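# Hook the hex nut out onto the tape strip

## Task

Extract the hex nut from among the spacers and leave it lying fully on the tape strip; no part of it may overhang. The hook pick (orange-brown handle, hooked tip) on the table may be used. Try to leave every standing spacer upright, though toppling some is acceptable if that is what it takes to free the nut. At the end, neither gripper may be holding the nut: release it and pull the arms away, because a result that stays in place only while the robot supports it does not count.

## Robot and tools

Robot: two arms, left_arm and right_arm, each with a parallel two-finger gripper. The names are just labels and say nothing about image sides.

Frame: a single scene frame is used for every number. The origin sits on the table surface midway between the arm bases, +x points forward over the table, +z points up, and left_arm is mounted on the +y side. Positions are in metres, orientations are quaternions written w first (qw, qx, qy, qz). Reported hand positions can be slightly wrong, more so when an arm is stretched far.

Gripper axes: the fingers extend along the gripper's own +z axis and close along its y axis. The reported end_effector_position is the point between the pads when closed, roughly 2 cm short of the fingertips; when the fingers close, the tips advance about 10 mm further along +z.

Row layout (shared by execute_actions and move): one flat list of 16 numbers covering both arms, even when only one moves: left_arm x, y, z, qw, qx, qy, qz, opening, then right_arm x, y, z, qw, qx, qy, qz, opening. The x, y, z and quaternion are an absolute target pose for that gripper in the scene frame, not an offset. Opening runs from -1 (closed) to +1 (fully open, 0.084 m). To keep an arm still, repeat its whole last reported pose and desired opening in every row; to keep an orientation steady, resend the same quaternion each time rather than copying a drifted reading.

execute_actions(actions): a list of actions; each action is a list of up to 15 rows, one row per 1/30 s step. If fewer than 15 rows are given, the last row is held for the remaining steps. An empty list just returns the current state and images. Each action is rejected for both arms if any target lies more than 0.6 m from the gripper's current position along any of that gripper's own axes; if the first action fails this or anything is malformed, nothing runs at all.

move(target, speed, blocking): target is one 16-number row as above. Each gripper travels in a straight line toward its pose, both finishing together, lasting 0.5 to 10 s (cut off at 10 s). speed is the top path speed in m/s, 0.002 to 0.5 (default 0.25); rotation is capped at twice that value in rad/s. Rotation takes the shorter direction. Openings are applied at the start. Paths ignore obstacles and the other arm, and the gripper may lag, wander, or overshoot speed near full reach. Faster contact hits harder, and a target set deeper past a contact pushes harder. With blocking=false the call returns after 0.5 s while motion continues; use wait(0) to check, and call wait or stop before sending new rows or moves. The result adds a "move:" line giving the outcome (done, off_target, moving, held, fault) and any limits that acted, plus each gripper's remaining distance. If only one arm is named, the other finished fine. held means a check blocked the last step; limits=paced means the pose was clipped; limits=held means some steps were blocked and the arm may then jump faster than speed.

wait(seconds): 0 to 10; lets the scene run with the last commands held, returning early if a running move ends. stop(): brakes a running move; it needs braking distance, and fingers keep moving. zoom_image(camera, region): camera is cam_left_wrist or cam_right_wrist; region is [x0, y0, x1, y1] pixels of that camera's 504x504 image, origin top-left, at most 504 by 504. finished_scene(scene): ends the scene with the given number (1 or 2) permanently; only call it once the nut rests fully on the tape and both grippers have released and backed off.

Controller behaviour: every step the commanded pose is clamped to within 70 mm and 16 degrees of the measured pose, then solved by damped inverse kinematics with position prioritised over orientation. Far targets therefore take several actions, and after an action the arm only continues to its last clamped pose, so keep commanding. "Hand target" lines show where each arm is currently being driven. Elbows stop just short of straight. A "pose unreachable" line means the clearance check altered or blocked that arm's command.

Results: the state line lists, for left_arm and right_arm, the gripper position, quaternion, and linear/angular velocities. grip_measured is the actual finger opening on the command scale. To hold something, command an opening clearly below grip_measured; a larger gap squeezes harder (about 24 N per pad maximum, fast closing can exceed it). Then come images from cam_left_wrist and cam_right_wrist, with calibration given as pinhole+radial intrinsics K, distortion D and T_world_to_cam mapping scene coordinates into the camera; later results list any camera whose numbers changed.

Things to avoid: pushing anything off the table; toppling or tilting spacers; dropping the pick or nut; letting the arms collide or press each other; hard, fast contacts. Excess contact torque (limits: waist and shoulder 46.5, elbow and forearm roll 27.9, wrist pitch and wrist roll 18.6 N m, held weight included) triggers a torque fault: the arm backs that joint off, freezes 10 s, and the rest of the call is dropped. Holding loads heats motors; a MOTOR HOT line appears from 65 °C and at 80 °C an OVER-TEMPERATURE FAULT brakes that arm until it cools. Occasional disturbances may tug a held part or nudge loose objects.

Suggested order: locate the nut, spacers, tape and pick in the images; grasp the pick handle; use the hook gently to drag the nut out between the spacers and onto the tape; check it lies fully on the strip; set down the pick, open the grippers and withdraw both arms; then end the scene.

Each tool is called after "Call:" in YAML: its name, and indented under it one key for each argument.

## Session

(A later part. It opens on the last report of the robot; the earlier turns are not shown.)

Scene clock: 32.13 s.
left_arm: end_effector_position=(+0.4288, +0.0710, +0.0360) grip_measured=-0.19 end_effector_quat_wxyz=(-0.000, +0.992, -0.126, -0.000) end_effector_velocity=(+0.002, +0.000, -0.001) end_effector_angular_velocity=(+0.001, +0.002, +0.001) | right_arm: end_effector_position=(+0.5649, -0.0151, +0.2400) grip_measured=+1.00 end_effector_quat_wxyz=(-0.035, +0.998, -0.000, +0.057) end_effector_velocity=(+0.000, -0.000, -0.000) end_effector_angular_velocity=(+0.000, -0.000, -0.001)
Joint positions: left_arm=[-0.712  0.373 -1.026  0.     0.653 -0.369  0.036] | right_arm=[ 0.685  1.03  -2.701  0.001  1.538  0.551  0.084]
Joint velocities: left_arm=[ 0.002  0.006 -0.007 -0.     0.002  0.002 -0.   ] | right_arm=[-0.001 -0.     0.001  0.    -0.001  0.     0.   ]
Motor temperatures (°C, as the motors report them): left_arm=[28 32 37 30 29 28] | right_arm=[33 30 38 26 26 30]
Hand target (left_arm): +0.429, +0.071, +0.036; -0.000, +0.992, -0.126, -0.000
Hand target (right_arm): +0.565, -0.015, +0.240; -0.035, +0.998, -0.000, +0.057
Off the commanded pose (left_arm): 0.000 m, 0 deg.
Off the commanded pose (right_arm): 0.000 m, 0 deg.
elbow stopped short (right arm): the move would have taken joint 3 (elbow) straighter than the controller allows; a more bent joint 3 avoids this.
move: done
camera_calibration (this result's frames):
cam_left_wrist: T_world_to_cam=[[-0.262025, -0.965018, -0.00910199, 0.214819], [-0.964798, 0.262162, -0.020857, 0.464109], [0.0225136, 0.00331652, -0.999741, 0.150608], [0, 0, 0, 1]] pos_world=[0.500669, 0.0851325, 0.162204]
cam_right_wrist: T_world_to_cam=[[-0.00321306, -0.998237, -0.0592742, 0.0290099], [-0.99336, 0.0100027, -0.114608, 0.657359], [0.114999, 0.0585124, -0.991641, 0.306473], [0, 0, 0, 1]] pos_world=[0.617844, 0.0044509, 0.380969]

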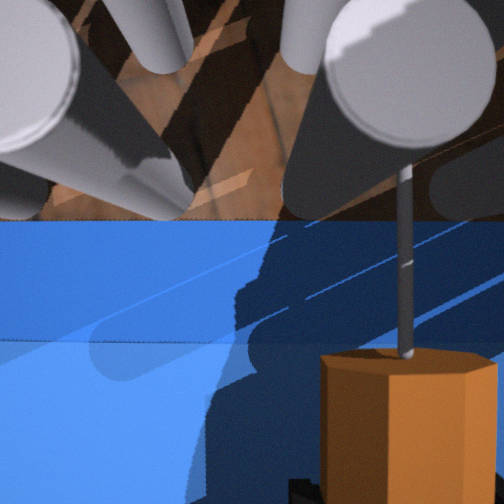

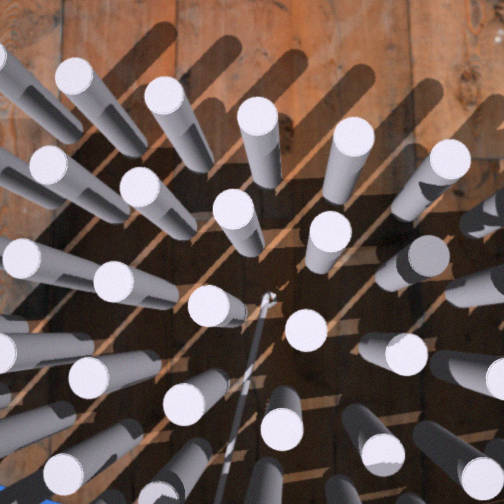

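Close; lower and test-pull.

Call:
move:
  target: [0.429,0.0705,0.025,0,0.992,-0.126,0,-0.8,0.565,-0.015,0.24,-0.035,0.998,0,0.056,1]
  speed: 0.015

Call:
move:
  target: [0.39,0.0806,0.025,0,0.992,-0.126,0,-0.8,0.565,-0.015,0.24,-0.035,0.998,0,0.056,1]
  speed: 0.03

Call:
zoom_image:
  camera: "cam_right_wrist"
  region: [190,260,350,420]

Scene clock: 33.57 s.
left_arm: end_effector_position=(+0.4293, +0.0703, +0.0257) grip_measured=-0.19 end_effector_quat_wxyz=(+0.000, +0.992, -0.126, +0.001) end_effector_velocity=(+0.002, -0.000, +0.001) end_effector_angular_velocity=(-0.004, -0.004, +0.002) | right_arm: end_effector_position=(+0.5649, -0.0151, +0.2400) grip_measured=+1.00 end_effector_quat_wxyz=(-0.035, +0.998, -0.000, +0.057) end_effector_velocity=(-0.000, -0.000, -0.001) end_effector_angular_velocity=(-0.001, +0.002, +0.000)
Joint positions: left_arm=[-0.712  0.398 -1.027 -0.     0.628 -0.369  0.036] | right_arm=[ 0.685  1.03  -2.701  0.001  1.538  0.551  0.084]
Joint velocities: left_arm=[ 0.001 -0.    -0.001 -0.001 -0.004 -0.     0.   ] | right_arm=[ 0.     0.     0.001  0.     0.001 -0.     0.   ]
Motor temperatures (°C, as the motors report them): left_arm=[28 32 37 30 29 28] | right_arm=[33 30 38 26 26 30]
Hand target (left_arm): +0.429, +0.070, +0.025; +0.000, +0.992, -0.126, -0.000
Hand target (right_arm): +0.565, -0.015, +0.240; -0.035, +0.998, -0.000, +0.057
Off the commanded pose (left_arm): 0.001 m, 0 deg.
Off the commanded pose (right_arm): 0.000 m, 0 deg.
elbow stopped short (right arm): the move would have taken joint 3 (elbow) straighter than the controller allows; a more bent joint 3 avoids this.
move: done
camera_calibration (this result's frames):
cam_left_wrist: T_world_to_cam=[[-0.262056, -0.965015, -0.00856506, 0.214109], [-0.964768, 0.262184, -0.0219594, 0.464613], [0.0234368, 0.0025087, -0.999722, 0.139965], [0, 0, 0, 1]] pos_world=[0.501072, 0.0844535, 0.151963]
cam_right_wrist: T_world_to_cam=[[-0.00321291, -0.998237, -0.0592739, 0.0290096], [-0.99336, 0.0100025, -0.114608, 0.657359], [0.114999, 0.0585121, -0.991641, 0.306473], [0, 0, 0, 1]] pos_world=[0.617844, 0.00445088, 0.380969]

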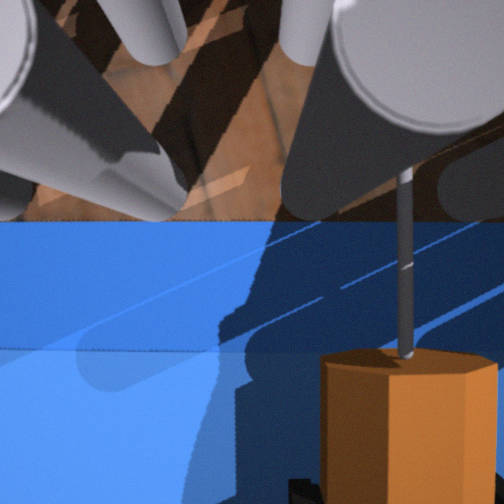

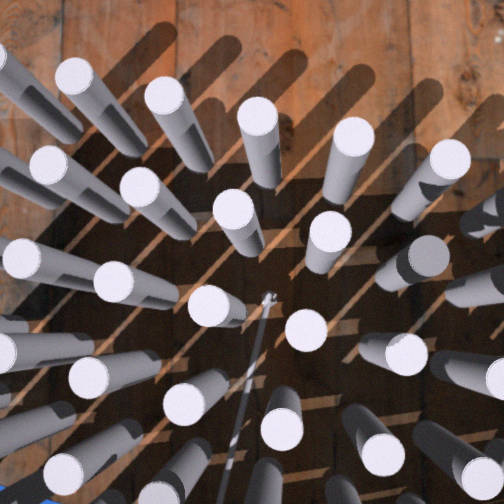

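Scene clock: 35.23 s.
left_arm: end_effector_position=(+0.3904, +0.0804, +0.0253) grip_measured=-0.19 end_effector_quat_wxyz=(+0.000, +0.992, -0.126, +0.000) end_effector_velocity=(-0.002, +0.001, -0.001) end_effector_angular_velocity=(+0.001, +0.002, +0.001) | right_arm: end_effector_position=(+0.5649, -0.0151, +0.2400) grip_measured=+1.00 end_effector_quat_wxyz=(-0.035, +0.998, -0.000, +0.057) end_effector_velocity=(+0.001, -0.001, -0.000) end_effector_angular_velocity=(-0.000, -0.000, -0.002)
Joint positions: left_arm=[-0.743  0.303 -0.875 -0.     0.572 -0.4    0.036] | right_arm=[ 0.685  1.03  -2.701  0.001  1.538  0.551  0.084]
Joint velocities: left_arm=[-0.001 -0.002  0.006 -0.    -0.002 -0.002  0.   ] | right_arm=[-0.001  0.     0.    -0.    -0.     0.     0.   ]
Motor temperatures (°C, as the motors report them): left_arm=[28 32 37 30 29 28] | right_arm=[33 30 38 26 26 30]
Hand target (left_arm): +0.390, +0.081, +0.025; +0.000, +0.992, -0.126, -0.000
Hand target (right_arm): +0.565, -0.015, +0.240; -0.035, +0.998, -0.000, +0.057
Off the commanded pose (left_arm): 0.001 m, 0 deg.
Off the commanded pose (right_arm): 0.000 m, 0 deg.
elbow stopped short (right arm): the move would have taken joint 3 (elbow) straighter than the controller allows; a more bent joint 3 avoids this.
move: done
camera_calibration (this result's frames):
cam_left_wrist: T_world_to_cam=[[-0.262119, -0.964997, -0.008557, 0.21372], [-0.964758, 0.262246, -0.0216719, 0.424425], [0.0231574, 0.0025748, -0.999729, 0.14057], [0, 0, 0, 1]] pos_world=[0.462232, 0.0945737, 0.151558]
cam_right_wrist: T_world_to_cam=[[-0.00321312, -0.998237, -0.0592741, 0.0290098], [-0.99336, 0.0100027, -0.114608, 0.657359], [0.114999, 0.0585123, -0.991641, 0.306473], [0, 0, 0, 1]] pos_world=[0.617844, 0.00445087, 0.380969]

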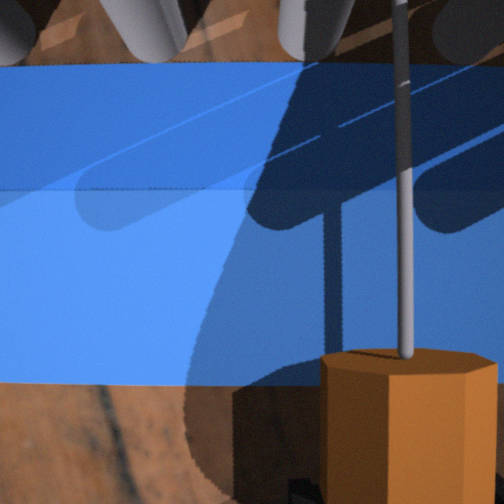

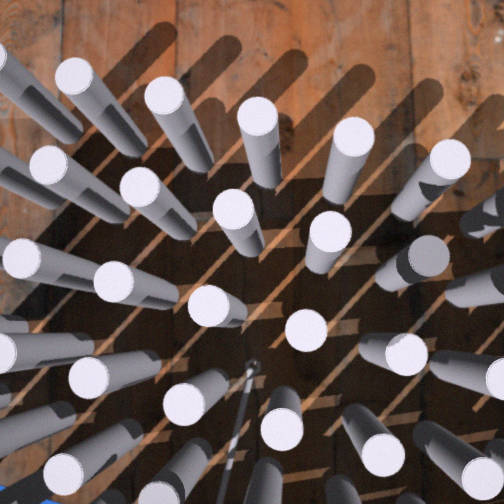

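Region (190, 260, 350, 420) of cam_right_wrist's 504x504 image, scaled by 3.150, with more detail than that image has.

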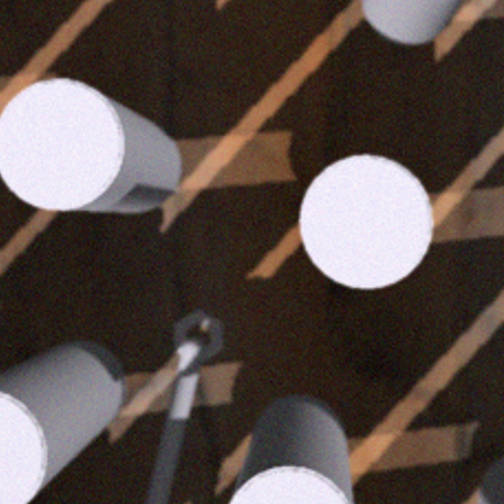

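Hooked. Pull ~0.14 more.

Call:
move:
  target: [0.255,0.1155,0.025,0,0.992,-0.126,0,-0.8,0.43,-0.01,0.26,0,1,0,0,1]
  speed: 0.05

Call:
move:
  target: [0.256,0.1152,0.045,0,0.992,-0.126,0,-0.8,0.43,-0.01,0.26,0,1,0,0,1]
  speed: 0.03

Call:
move:
  target: [0.17,0.1,0.045,0,0.992,-0.126,0,-0.8,0.43,-0.01,0.26,0,1,0,0,1]
  speed: 0.12

Call:
move:
  target: [0.17,0.1,0.026,0,0.992,-0.126,0,-0.8,0.43,-0.01,0.26,0,1,0,0,1]
  speed: 0.04

Call:
move:
  target: [0.17,0.1,0.026,0,0.992,-0.126,0,0.6,0.43,-0.01,0.26,0,1,0,0,1]

Call:
move:
  target: [0.17,0.12,0.1,0,0.992,-0.126,0,0.6,0.43,-0.01,0.26,0,1,0,0,1]

Scene clock: 39.13 s.
left_arm: end_effector_position=(+0.2550, +0.1158, +0.0250) grip_measured=-0.19 end_effector_quat_wxyz=(-0.000, +0.992, -0.126, -0.000) end_effector_velocity=(-0.001, +0.000, -0.000) end_effector_angular_velocity=(-0.000, +0.000, +0.001) | right_arm: end_effector_position=(+0.4304, -0.0098, +0.2599) grip_measured=+1.00 end_effector_quat_wxyz=(-0.000, +1.000, +0.000, -0.000) end_effector_velocity=(-0.002, +0.001, -0.000) end_effector_angular_velocity=(-0.001, +0.002, +0.002)
Joint positions: left_arm=[-0.905 -0.028 -0.415 -0.001  0.443 -0.561  0.036] | right_arm=[ 0.809  0.482 -1.879  0.001  1.397  0.675  0.084]
Joint velocities: left_arm=[-0.002 -0.003  0.004 -0.    -0.001 -0.003 -0.   ] | right_arm=[ 0.003 -0.003  0.005  0.     0.     0.001 -0.   ]
Motor temperatures (°C, as the motors report them): left_arm=[28 32 37 30 29 28] | right_arm=[33 30 38 26 26 30]
Hand target (left_arm): +0.255, +0.116, +0.025; +0.000, +0.992, -0.126, +0.000
Hand target (right_arm): +0.430, -0.010, +0.260; -0.000, +1.000, +0.000, -0.000
Off the commanded pose (left_arm): 0.000 m, 0 deg.
Off the commanded pose (right_arm): 0.001 m, 0 deg.
move: done
camera_calibration (this result's frames):
cam_left_wrist: T_world_to_cam=[[-0.262257, -0.964956, -0.0090213, 0.212392], [-0.964748, 0.262391, -0.0203083, 0.2844], [0.0219637, 0.00337728, -0.999753, 0.143504], [0, 0, 0, 1]] pos_world=[0.326924, 0.129841, 0.15116]
cam_right_wrist: T_world_to_cam=[[-0.00527572, -0.99992, 0.0115236, 0.0175019], [-0.999984, 0.00525419, -0.00189795, 0.499547], [0.00183726, -0.0115334, -0.999932, 0.391546], [0, 0, 0, 1]] pos_world=[0.498912, 0.0193917, 0.392265]

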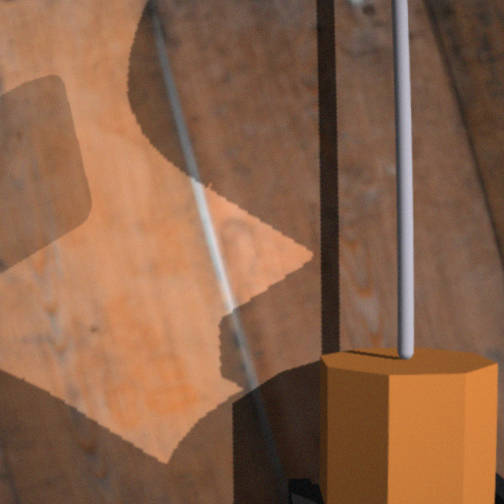

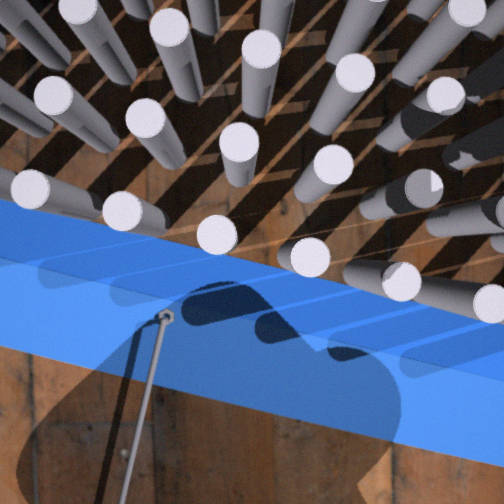

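Scene clock: 40.10 s.
left_arm: end_effector_position=(+0.2560, +0.1153, +0.0448) grip_measured=-0.19 end_effector_quat_wxyz=(-0.000, +0.992, -0.126, -0.000) end_effector_velocity=(-0.001, +0.001, +0.000) end_effector_angular_velocity=(+0.004, +0.004, +0.000) | right_arm: end_effector_position=(+0.4300, -0.0100, +0.2600) grip_measured=+1.00 end_effector_quat_wxyz=(-0.000, +1.000, +0.000, -0.000) end_effector_velocity=(+0.000, +0.000, +0.000) end_effector_angular_velocity=(+0.001, -0.001, +0.000)
Joint positions: left_arm=[-0.904 -0.096 -0.423  0.     0.519 -0.561  0.036] | right_arm=[ 0.809  0.48  -1.877  0.     1.396  0.676  0.084]
Joint velocities: left_arm=[ 0.001 -0.003  0.     0.001  0.009 -0.     0.   ] | right_arm=[ 0.    -0.    -0.001  0.    -0.     0.    -0.   ]
Motor temperatures (°C, as the motors report them): left_arm=[28 32 37 30 29 28] | right_arm=[33 30 38 26 26 30]
Hand target (left_arm): +0.256, +0.115, +0.045; -0.000, +0.992, -0.126, +0.000
Hand target (right_arm): +0.430, -0.010, +0.260; -0.000, +1.000, +0.000, -0.000
Off the commanded pose (left_arm): 0.000 m, 0 deg.
Off the commanded pose (right_arm): 0.000 m, 0 deg.
move: done
camera_calibration (this result's frames):
cam_left_wrist: T_world_to_cam=[[-0.261932, -0.965041, -0.00933737, 0.212317], [-0.964823, 0.262074, -0.0208223, 0.28598], [0.0225414, 0.00355489, -0.99974, 0.163116], [0, 0, 0, 1]] pos_world=[0.327856, 0.129367, 0.171011]
cam_right_wrist: T_world_to_cam=[[-0.00588498, -0.99991, 0.012064, 0.0174131], [-0.999981, 0.00585998, -0.00210674, 0.499177], [0.00203586, -0.0120761, -0.999925, 0.391588], [0, 0, 0, 1]] pos_world=[0.498472, 0.0192152, 0.3924]

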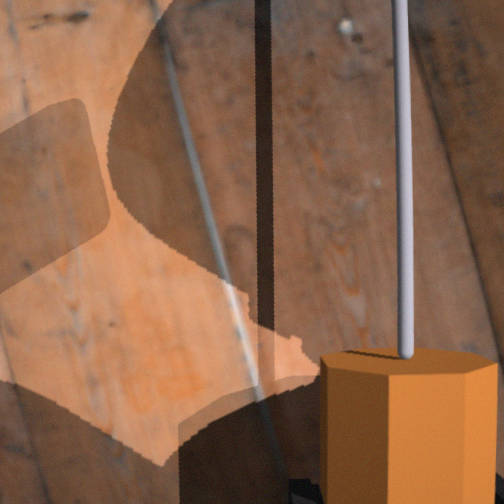

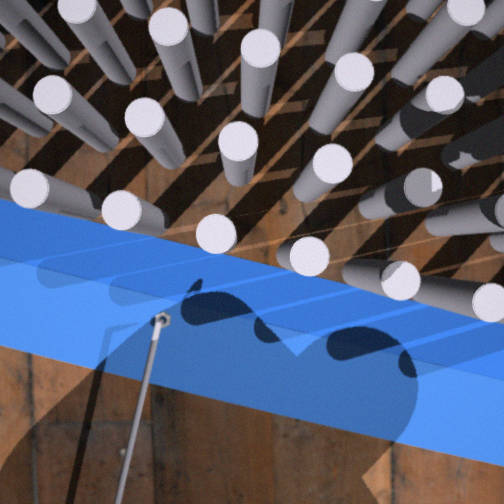

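Scene clock: 41.30 s.
left_arm: end_effector_position=(+0.1702, +0.1001, +0.0451) grip_measured=-0.19 end_effector_quat_wxyz=(+0.000, +0.992, -0.126, +0.000) end_effector_velocity=(-0.002, +0.000, -0.000) end_effector_angular_velocity=(+0.001, -0.001, +0.000) | right_arm: end_effector_position=(+0.4300, -0.0100, +0.2600) grip_measured=+1.00 end_effector_quat_wxyz=(+0.000, +1.000, -0.000, -0.000) end_effector_velocity=(+0.001, -0.001, -0.000) end_effector_angular_velocity=(-0.000, -0.000, -0.001)
Joint positions: left_arm=[-1.148 -0.228 -0.287  0.     0.515 -0.806  0.036] | right_arm=[ 0.809  0.48  -1.877  0.     1.396  0.676  0.084]
Joint velocities: left_arm=[-0.005 -0.002  0.003  0.003  0.    -0.008 -0.   ] | right_arm=[-0.001  0.     0.    -0.    -0.    -0.    -0.   ]
Motor temperatures (°C, as the motors report them): left_arm=[28 32 37 30 29 28] | right_arm=[33 30 38 26 26 30]
Hand target (left_arm): +0.170, +0.100, +0.045; +0.000, +0.992, -0.126, +0.000
Hand target (right_arm): +0.430, -0.010, +0.260; +0.000, +1.000, +0.000, -0.000
Off the commanded pose (left_arm): 0.000 m, 0 deg.
Off the commanded pose (right_arm): 0.000 m, 0 deg.
move: done
camera_calibration (this result's frames):
cam_left_wrist: T_world_to_cam=[[-0.26179, -0.965085, -0.0087419, 0.175156], [-0.964857, 0.26192, -0.0211939, 0.207212], [0.0227436, 0.00288633, -0.999737, 0.16541], [0, 0, 0, 1]] pos_world=[0.242022, 0.11429, 0.17129]
cam_right_wrist: T_world_to_cam=[[-0.00589009, -0.99991, 0.0120668, 0.0174126], [-0.999981, 0.00586501, -0.00211267, 0.499174], [0.00204171, -0.012079, -0.999925, 0.391587], [0, 0, 0, 1]] pos_world=[0.498467, 0.0192133, 0.392402]

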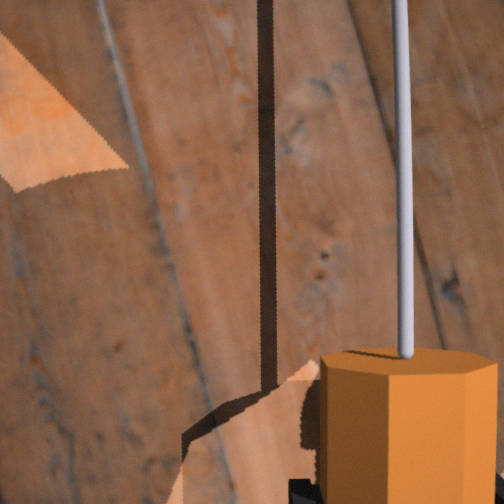

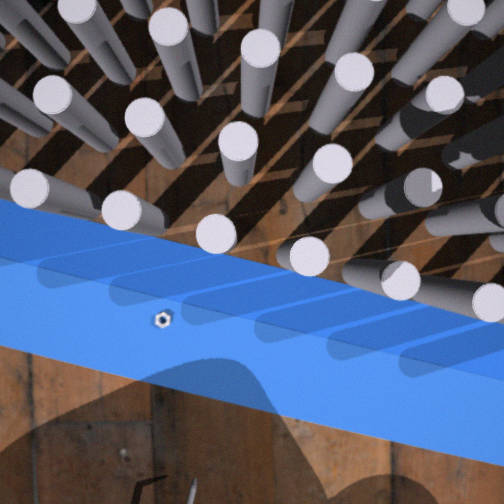

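Scene clock: 42.10 s.
left_arm: end_effector_position=(+0.1700, +0.0999, +0.0262) grip_measured=-0.19 end_effector_quat_wxyz=(+0.000, +0.992, -0.126, -0.000) end_effector_velocity=(+0.000, -0.001, -0.001) end_effector_angular_velocity=(-0.002, -0.001, +0.000) | right_arm: end_effector_position=(+0.4300, -0.0100, +0.2600) grip_measured=+1.00 end_effector_quat_wxyz=(+0.000, +1.000, +0.000, -0.000) end_effector_velocity=(+0.000, +0.000, +0.000) end_effector_angular_velocity=(+0.001, -0.001, -0.000)
Joint positions: left_arm=[-1.149 -0.15  -0.282 -0.001  0.432 -0.806  0.036] | right_arm=[ 0.809  0.48  -1.877  0.     1.396  0.676  0.084]
Joint velocities: left_arm=[-0.001  0.007 -0.001 -0.001 -0.009 -0.    -0.   ] | right_arm=[-0.     0.    -0.001  0.    -0.     0.     0.   ]
Motor temperatures (°C, as the motors report them): left_arm=[28 32 37 30 29 28] | right_arm=[33 30 38 26 26 30]
Hand target (left_arm): +0.170, +0.100, +0.026; +0.000, +0.992, -0.126, -0.000
Hand target (right_arm): +0.430, -0.010, +0.260; +0.000, +1.000, +0.000, -0.000
Off the commanded pose (left_arm): 0.000 m, 0 deg.
Off the commanded pose (right_arm): 0.000 m, 0 deg.
move: done
camera_calibration (this result's frames):
cam_left_wrist: T_world_to_cam=[[-0.262158, -0.964986, -0.00870041, 0.17478], [-0.964764, 0.262286, -0.0208655, 0.206601], [0.0224169, 0.00292379, -0.999744, 0.146608], [0, 0, 0, 1]] pos_world=[0.241855, 0.114043, 0.152402]
cam_right_wrist: T_world_to_cam=[[-0.00589, -0.99991, 0.0120668, 0.0174125], [-0.999981, 0.00586492, -0.00211275, 0.499174], [0.00204179, -0.012079, -0.999925, 0.391587], [0, 0, 0, 1]] pos_world=[0.498467, 0.0192133, 0.392402]

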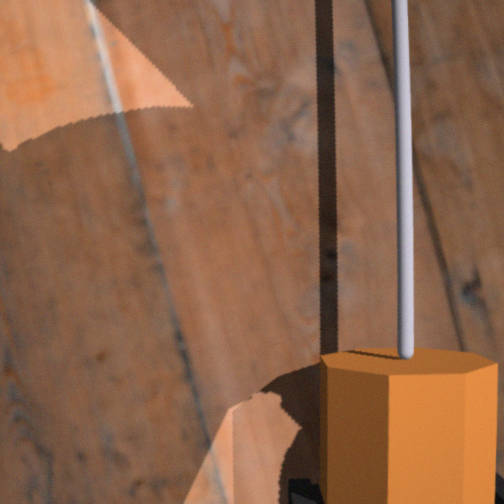

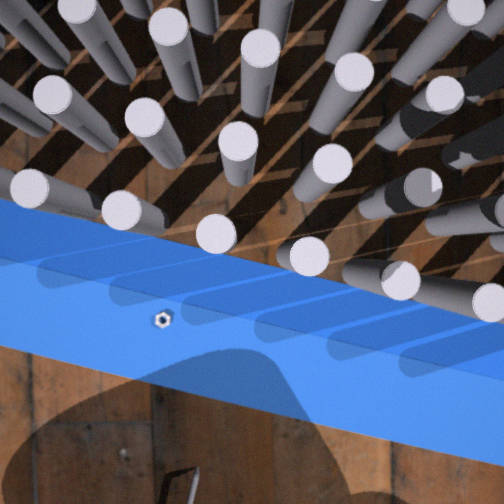

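Scene clock: 42.80 s.
left_arm: end_effector_position=(+0.1700, +0.1000, +0.0260) grip_measured=+0.59 end_effector_quat_wxyz=(+0.000, +0.992, -0.126, +0.000) end_effector_velocity=(+0.000, -0.000, +0.000) end_effector_angular_velocity=(-0.001, -0.001, +0.001) | right_arm: end_effector_position=(+0.4300, -0.0100, +0.2600) grip_measured=+1.00 end_effector_quat_wxyz=(+0.000, +1.000, -0.000, -0.000) end_effector_velocity=(+0.001, -0.000, +0.000) end_effector_angular_velocity=(+0.001, -0.001, -0.001)
Joint positions: left_arm=[-1.149 -0.149 -0.282  0.     0.431 -0.806  0.069] | right_arm=[ 0.809  0.48  -1.877  0.     1.396  0.676  0.084]
Joint velocities: left_arm=[ 0.001 -0.001  0.     0.001  0.    -0.    -0.   ] | right_arm=[-0.001  0.    -0.001 -0.    -0.    -0.     0.   ]
Motor temperatures (°C, as the motors report them): left_arm=[28 32 37 30 29 28] | right_arm=[33 30 38 26 26 30]
Hand target (left_arm): +0.170, +0.100, +0.026; +0.000, +0.992, -0.126, -0.000
Hand target (right_arm): +0.430, -0.010, +0.260; +0.000, +1.000, +0.000, +0.000
Off the commanded pose (left_arm): 0.000 m, 0 deg.
Off the commanded pose (right_arm): 0.000 m, 0 deg.
move: done
camera_calibration (this result's frames):
cam_left_wrist: T_world_to_cam=[[-0.262045, -0.965014, -0.00902381, 0.174862], [-0.964793, 0.26218, -0.0208855, 0.206617], [0.0225206, 0.00323318, -0.999741, 0.14636], [0, 0, 0, 1]] pos_world=[0.241868, 0.1141, 0.152215]
cam_right_wrist: T_world_to_cam=[[-0.00589002, -0.99991, 0.0120668, 0.0174125], [-0.999981, 0.00586494, -0.00211271, 0.499174], [0.00204175, -0.012079, -0.999925, 0.391587], [0, 0, 0, 1]] pos_world=[0.498467, 0.0192133, 0.392402]

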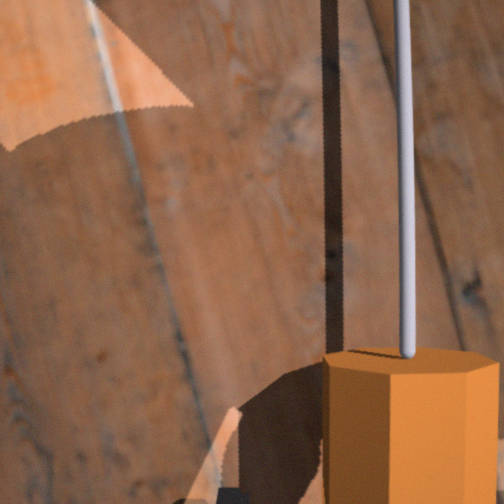

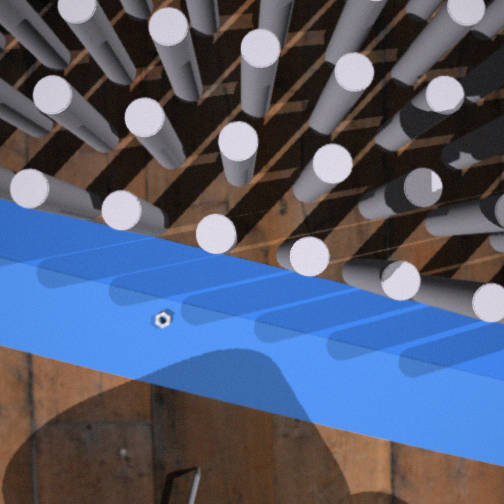

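Scene clock: 43.80 s.
left_arm: end_effector_position=(+0.1702, +0.1202, +0.0998) grip_measured=+0.59 end_effector_quat_wxyz=(-0.001, +0.992, -0.126, +0.000) end_effector_velocity=(+0.000, +0.000, +0.002) end_effector_angular_velocity=(-0.001, -0.001, +0.000) | right_arm: end_effector_position=(+0.4300, -0.0100, +0.2600) grip_measured=+1.00 end_effector_quat_wxyz=(+0.000, +1.000, +0.000, -0.000) end_effector_velocity=(-0.000, +0.001, +0.000) end_effector_angular_velocity=(+0.000, -0.000, +0.001)
Joint positions: left_arm=[-1.114 -0.492 -0.279  0.001  0.771 -0.773  0.069] | right_arm=[ 0.809  0.48  -1.877  0.     1.396  0.676  0.084]
Joint velocities: left_arm=[ 0.001 -0.009 -0.001 -0.     0.008  0.    -0.   ] | right_arm=[ 0.001  0.    -0.     0.    -0.    -0.     0.   ]
Motor temperatures (°C, as the motors report them): left_arm=[28 32 37 30 29 28] | right_arm=[33 30 38 26 26 30]
Hand target (left_arm): +0.170, +0.120, +0.100; -0.000, +0.992, -0.126, +0.000
Hand target (right_arm): +0.430, -0.010, +0.260; +0.000, +1.000, -0.000, +0.000
Off the commanded pose (left_arm): 0.000 m, 0 deg.
Off the commanded pose (right_arm): 0.000 m, 0 deg.
move: done
camera_calibration (this result's frames):
cam_left_wrist: T_world_to_cam=[[-0.26148, -0.965155, -0.0102237, 0.195148], [-0.964937, 0.261643, -0.02097, 0.203154], [0.0229142, 0.00438197, -0.999728, 0.219836], [0, 0, 0, 1]] pos_world=[0.242021, 0.134231, 0.226032]
cam_right_wrist: T_world_to_cam=[[-0.00588996, -0.99991, 0.0120668, 0.0174125], [-0.999981, 0.00586488, -0.00211271, 0.499174], [0.00204175, -0.012079, -0.999925, 0.391587], [0, 0, 0, 1]] pos_world=[0.498467, 0.0192133, 0.392402]

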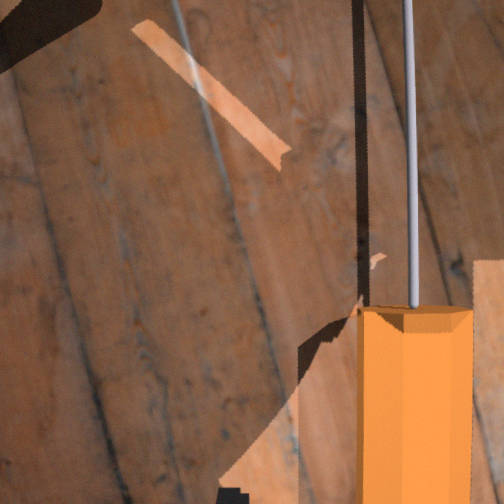

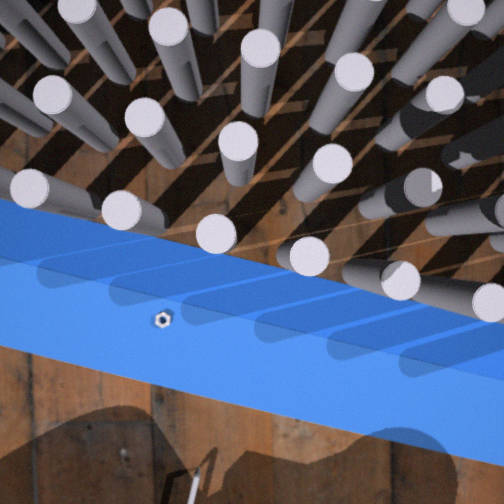

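Call:
finished_scene:
  scene: 1

The scene is finished: the task was done.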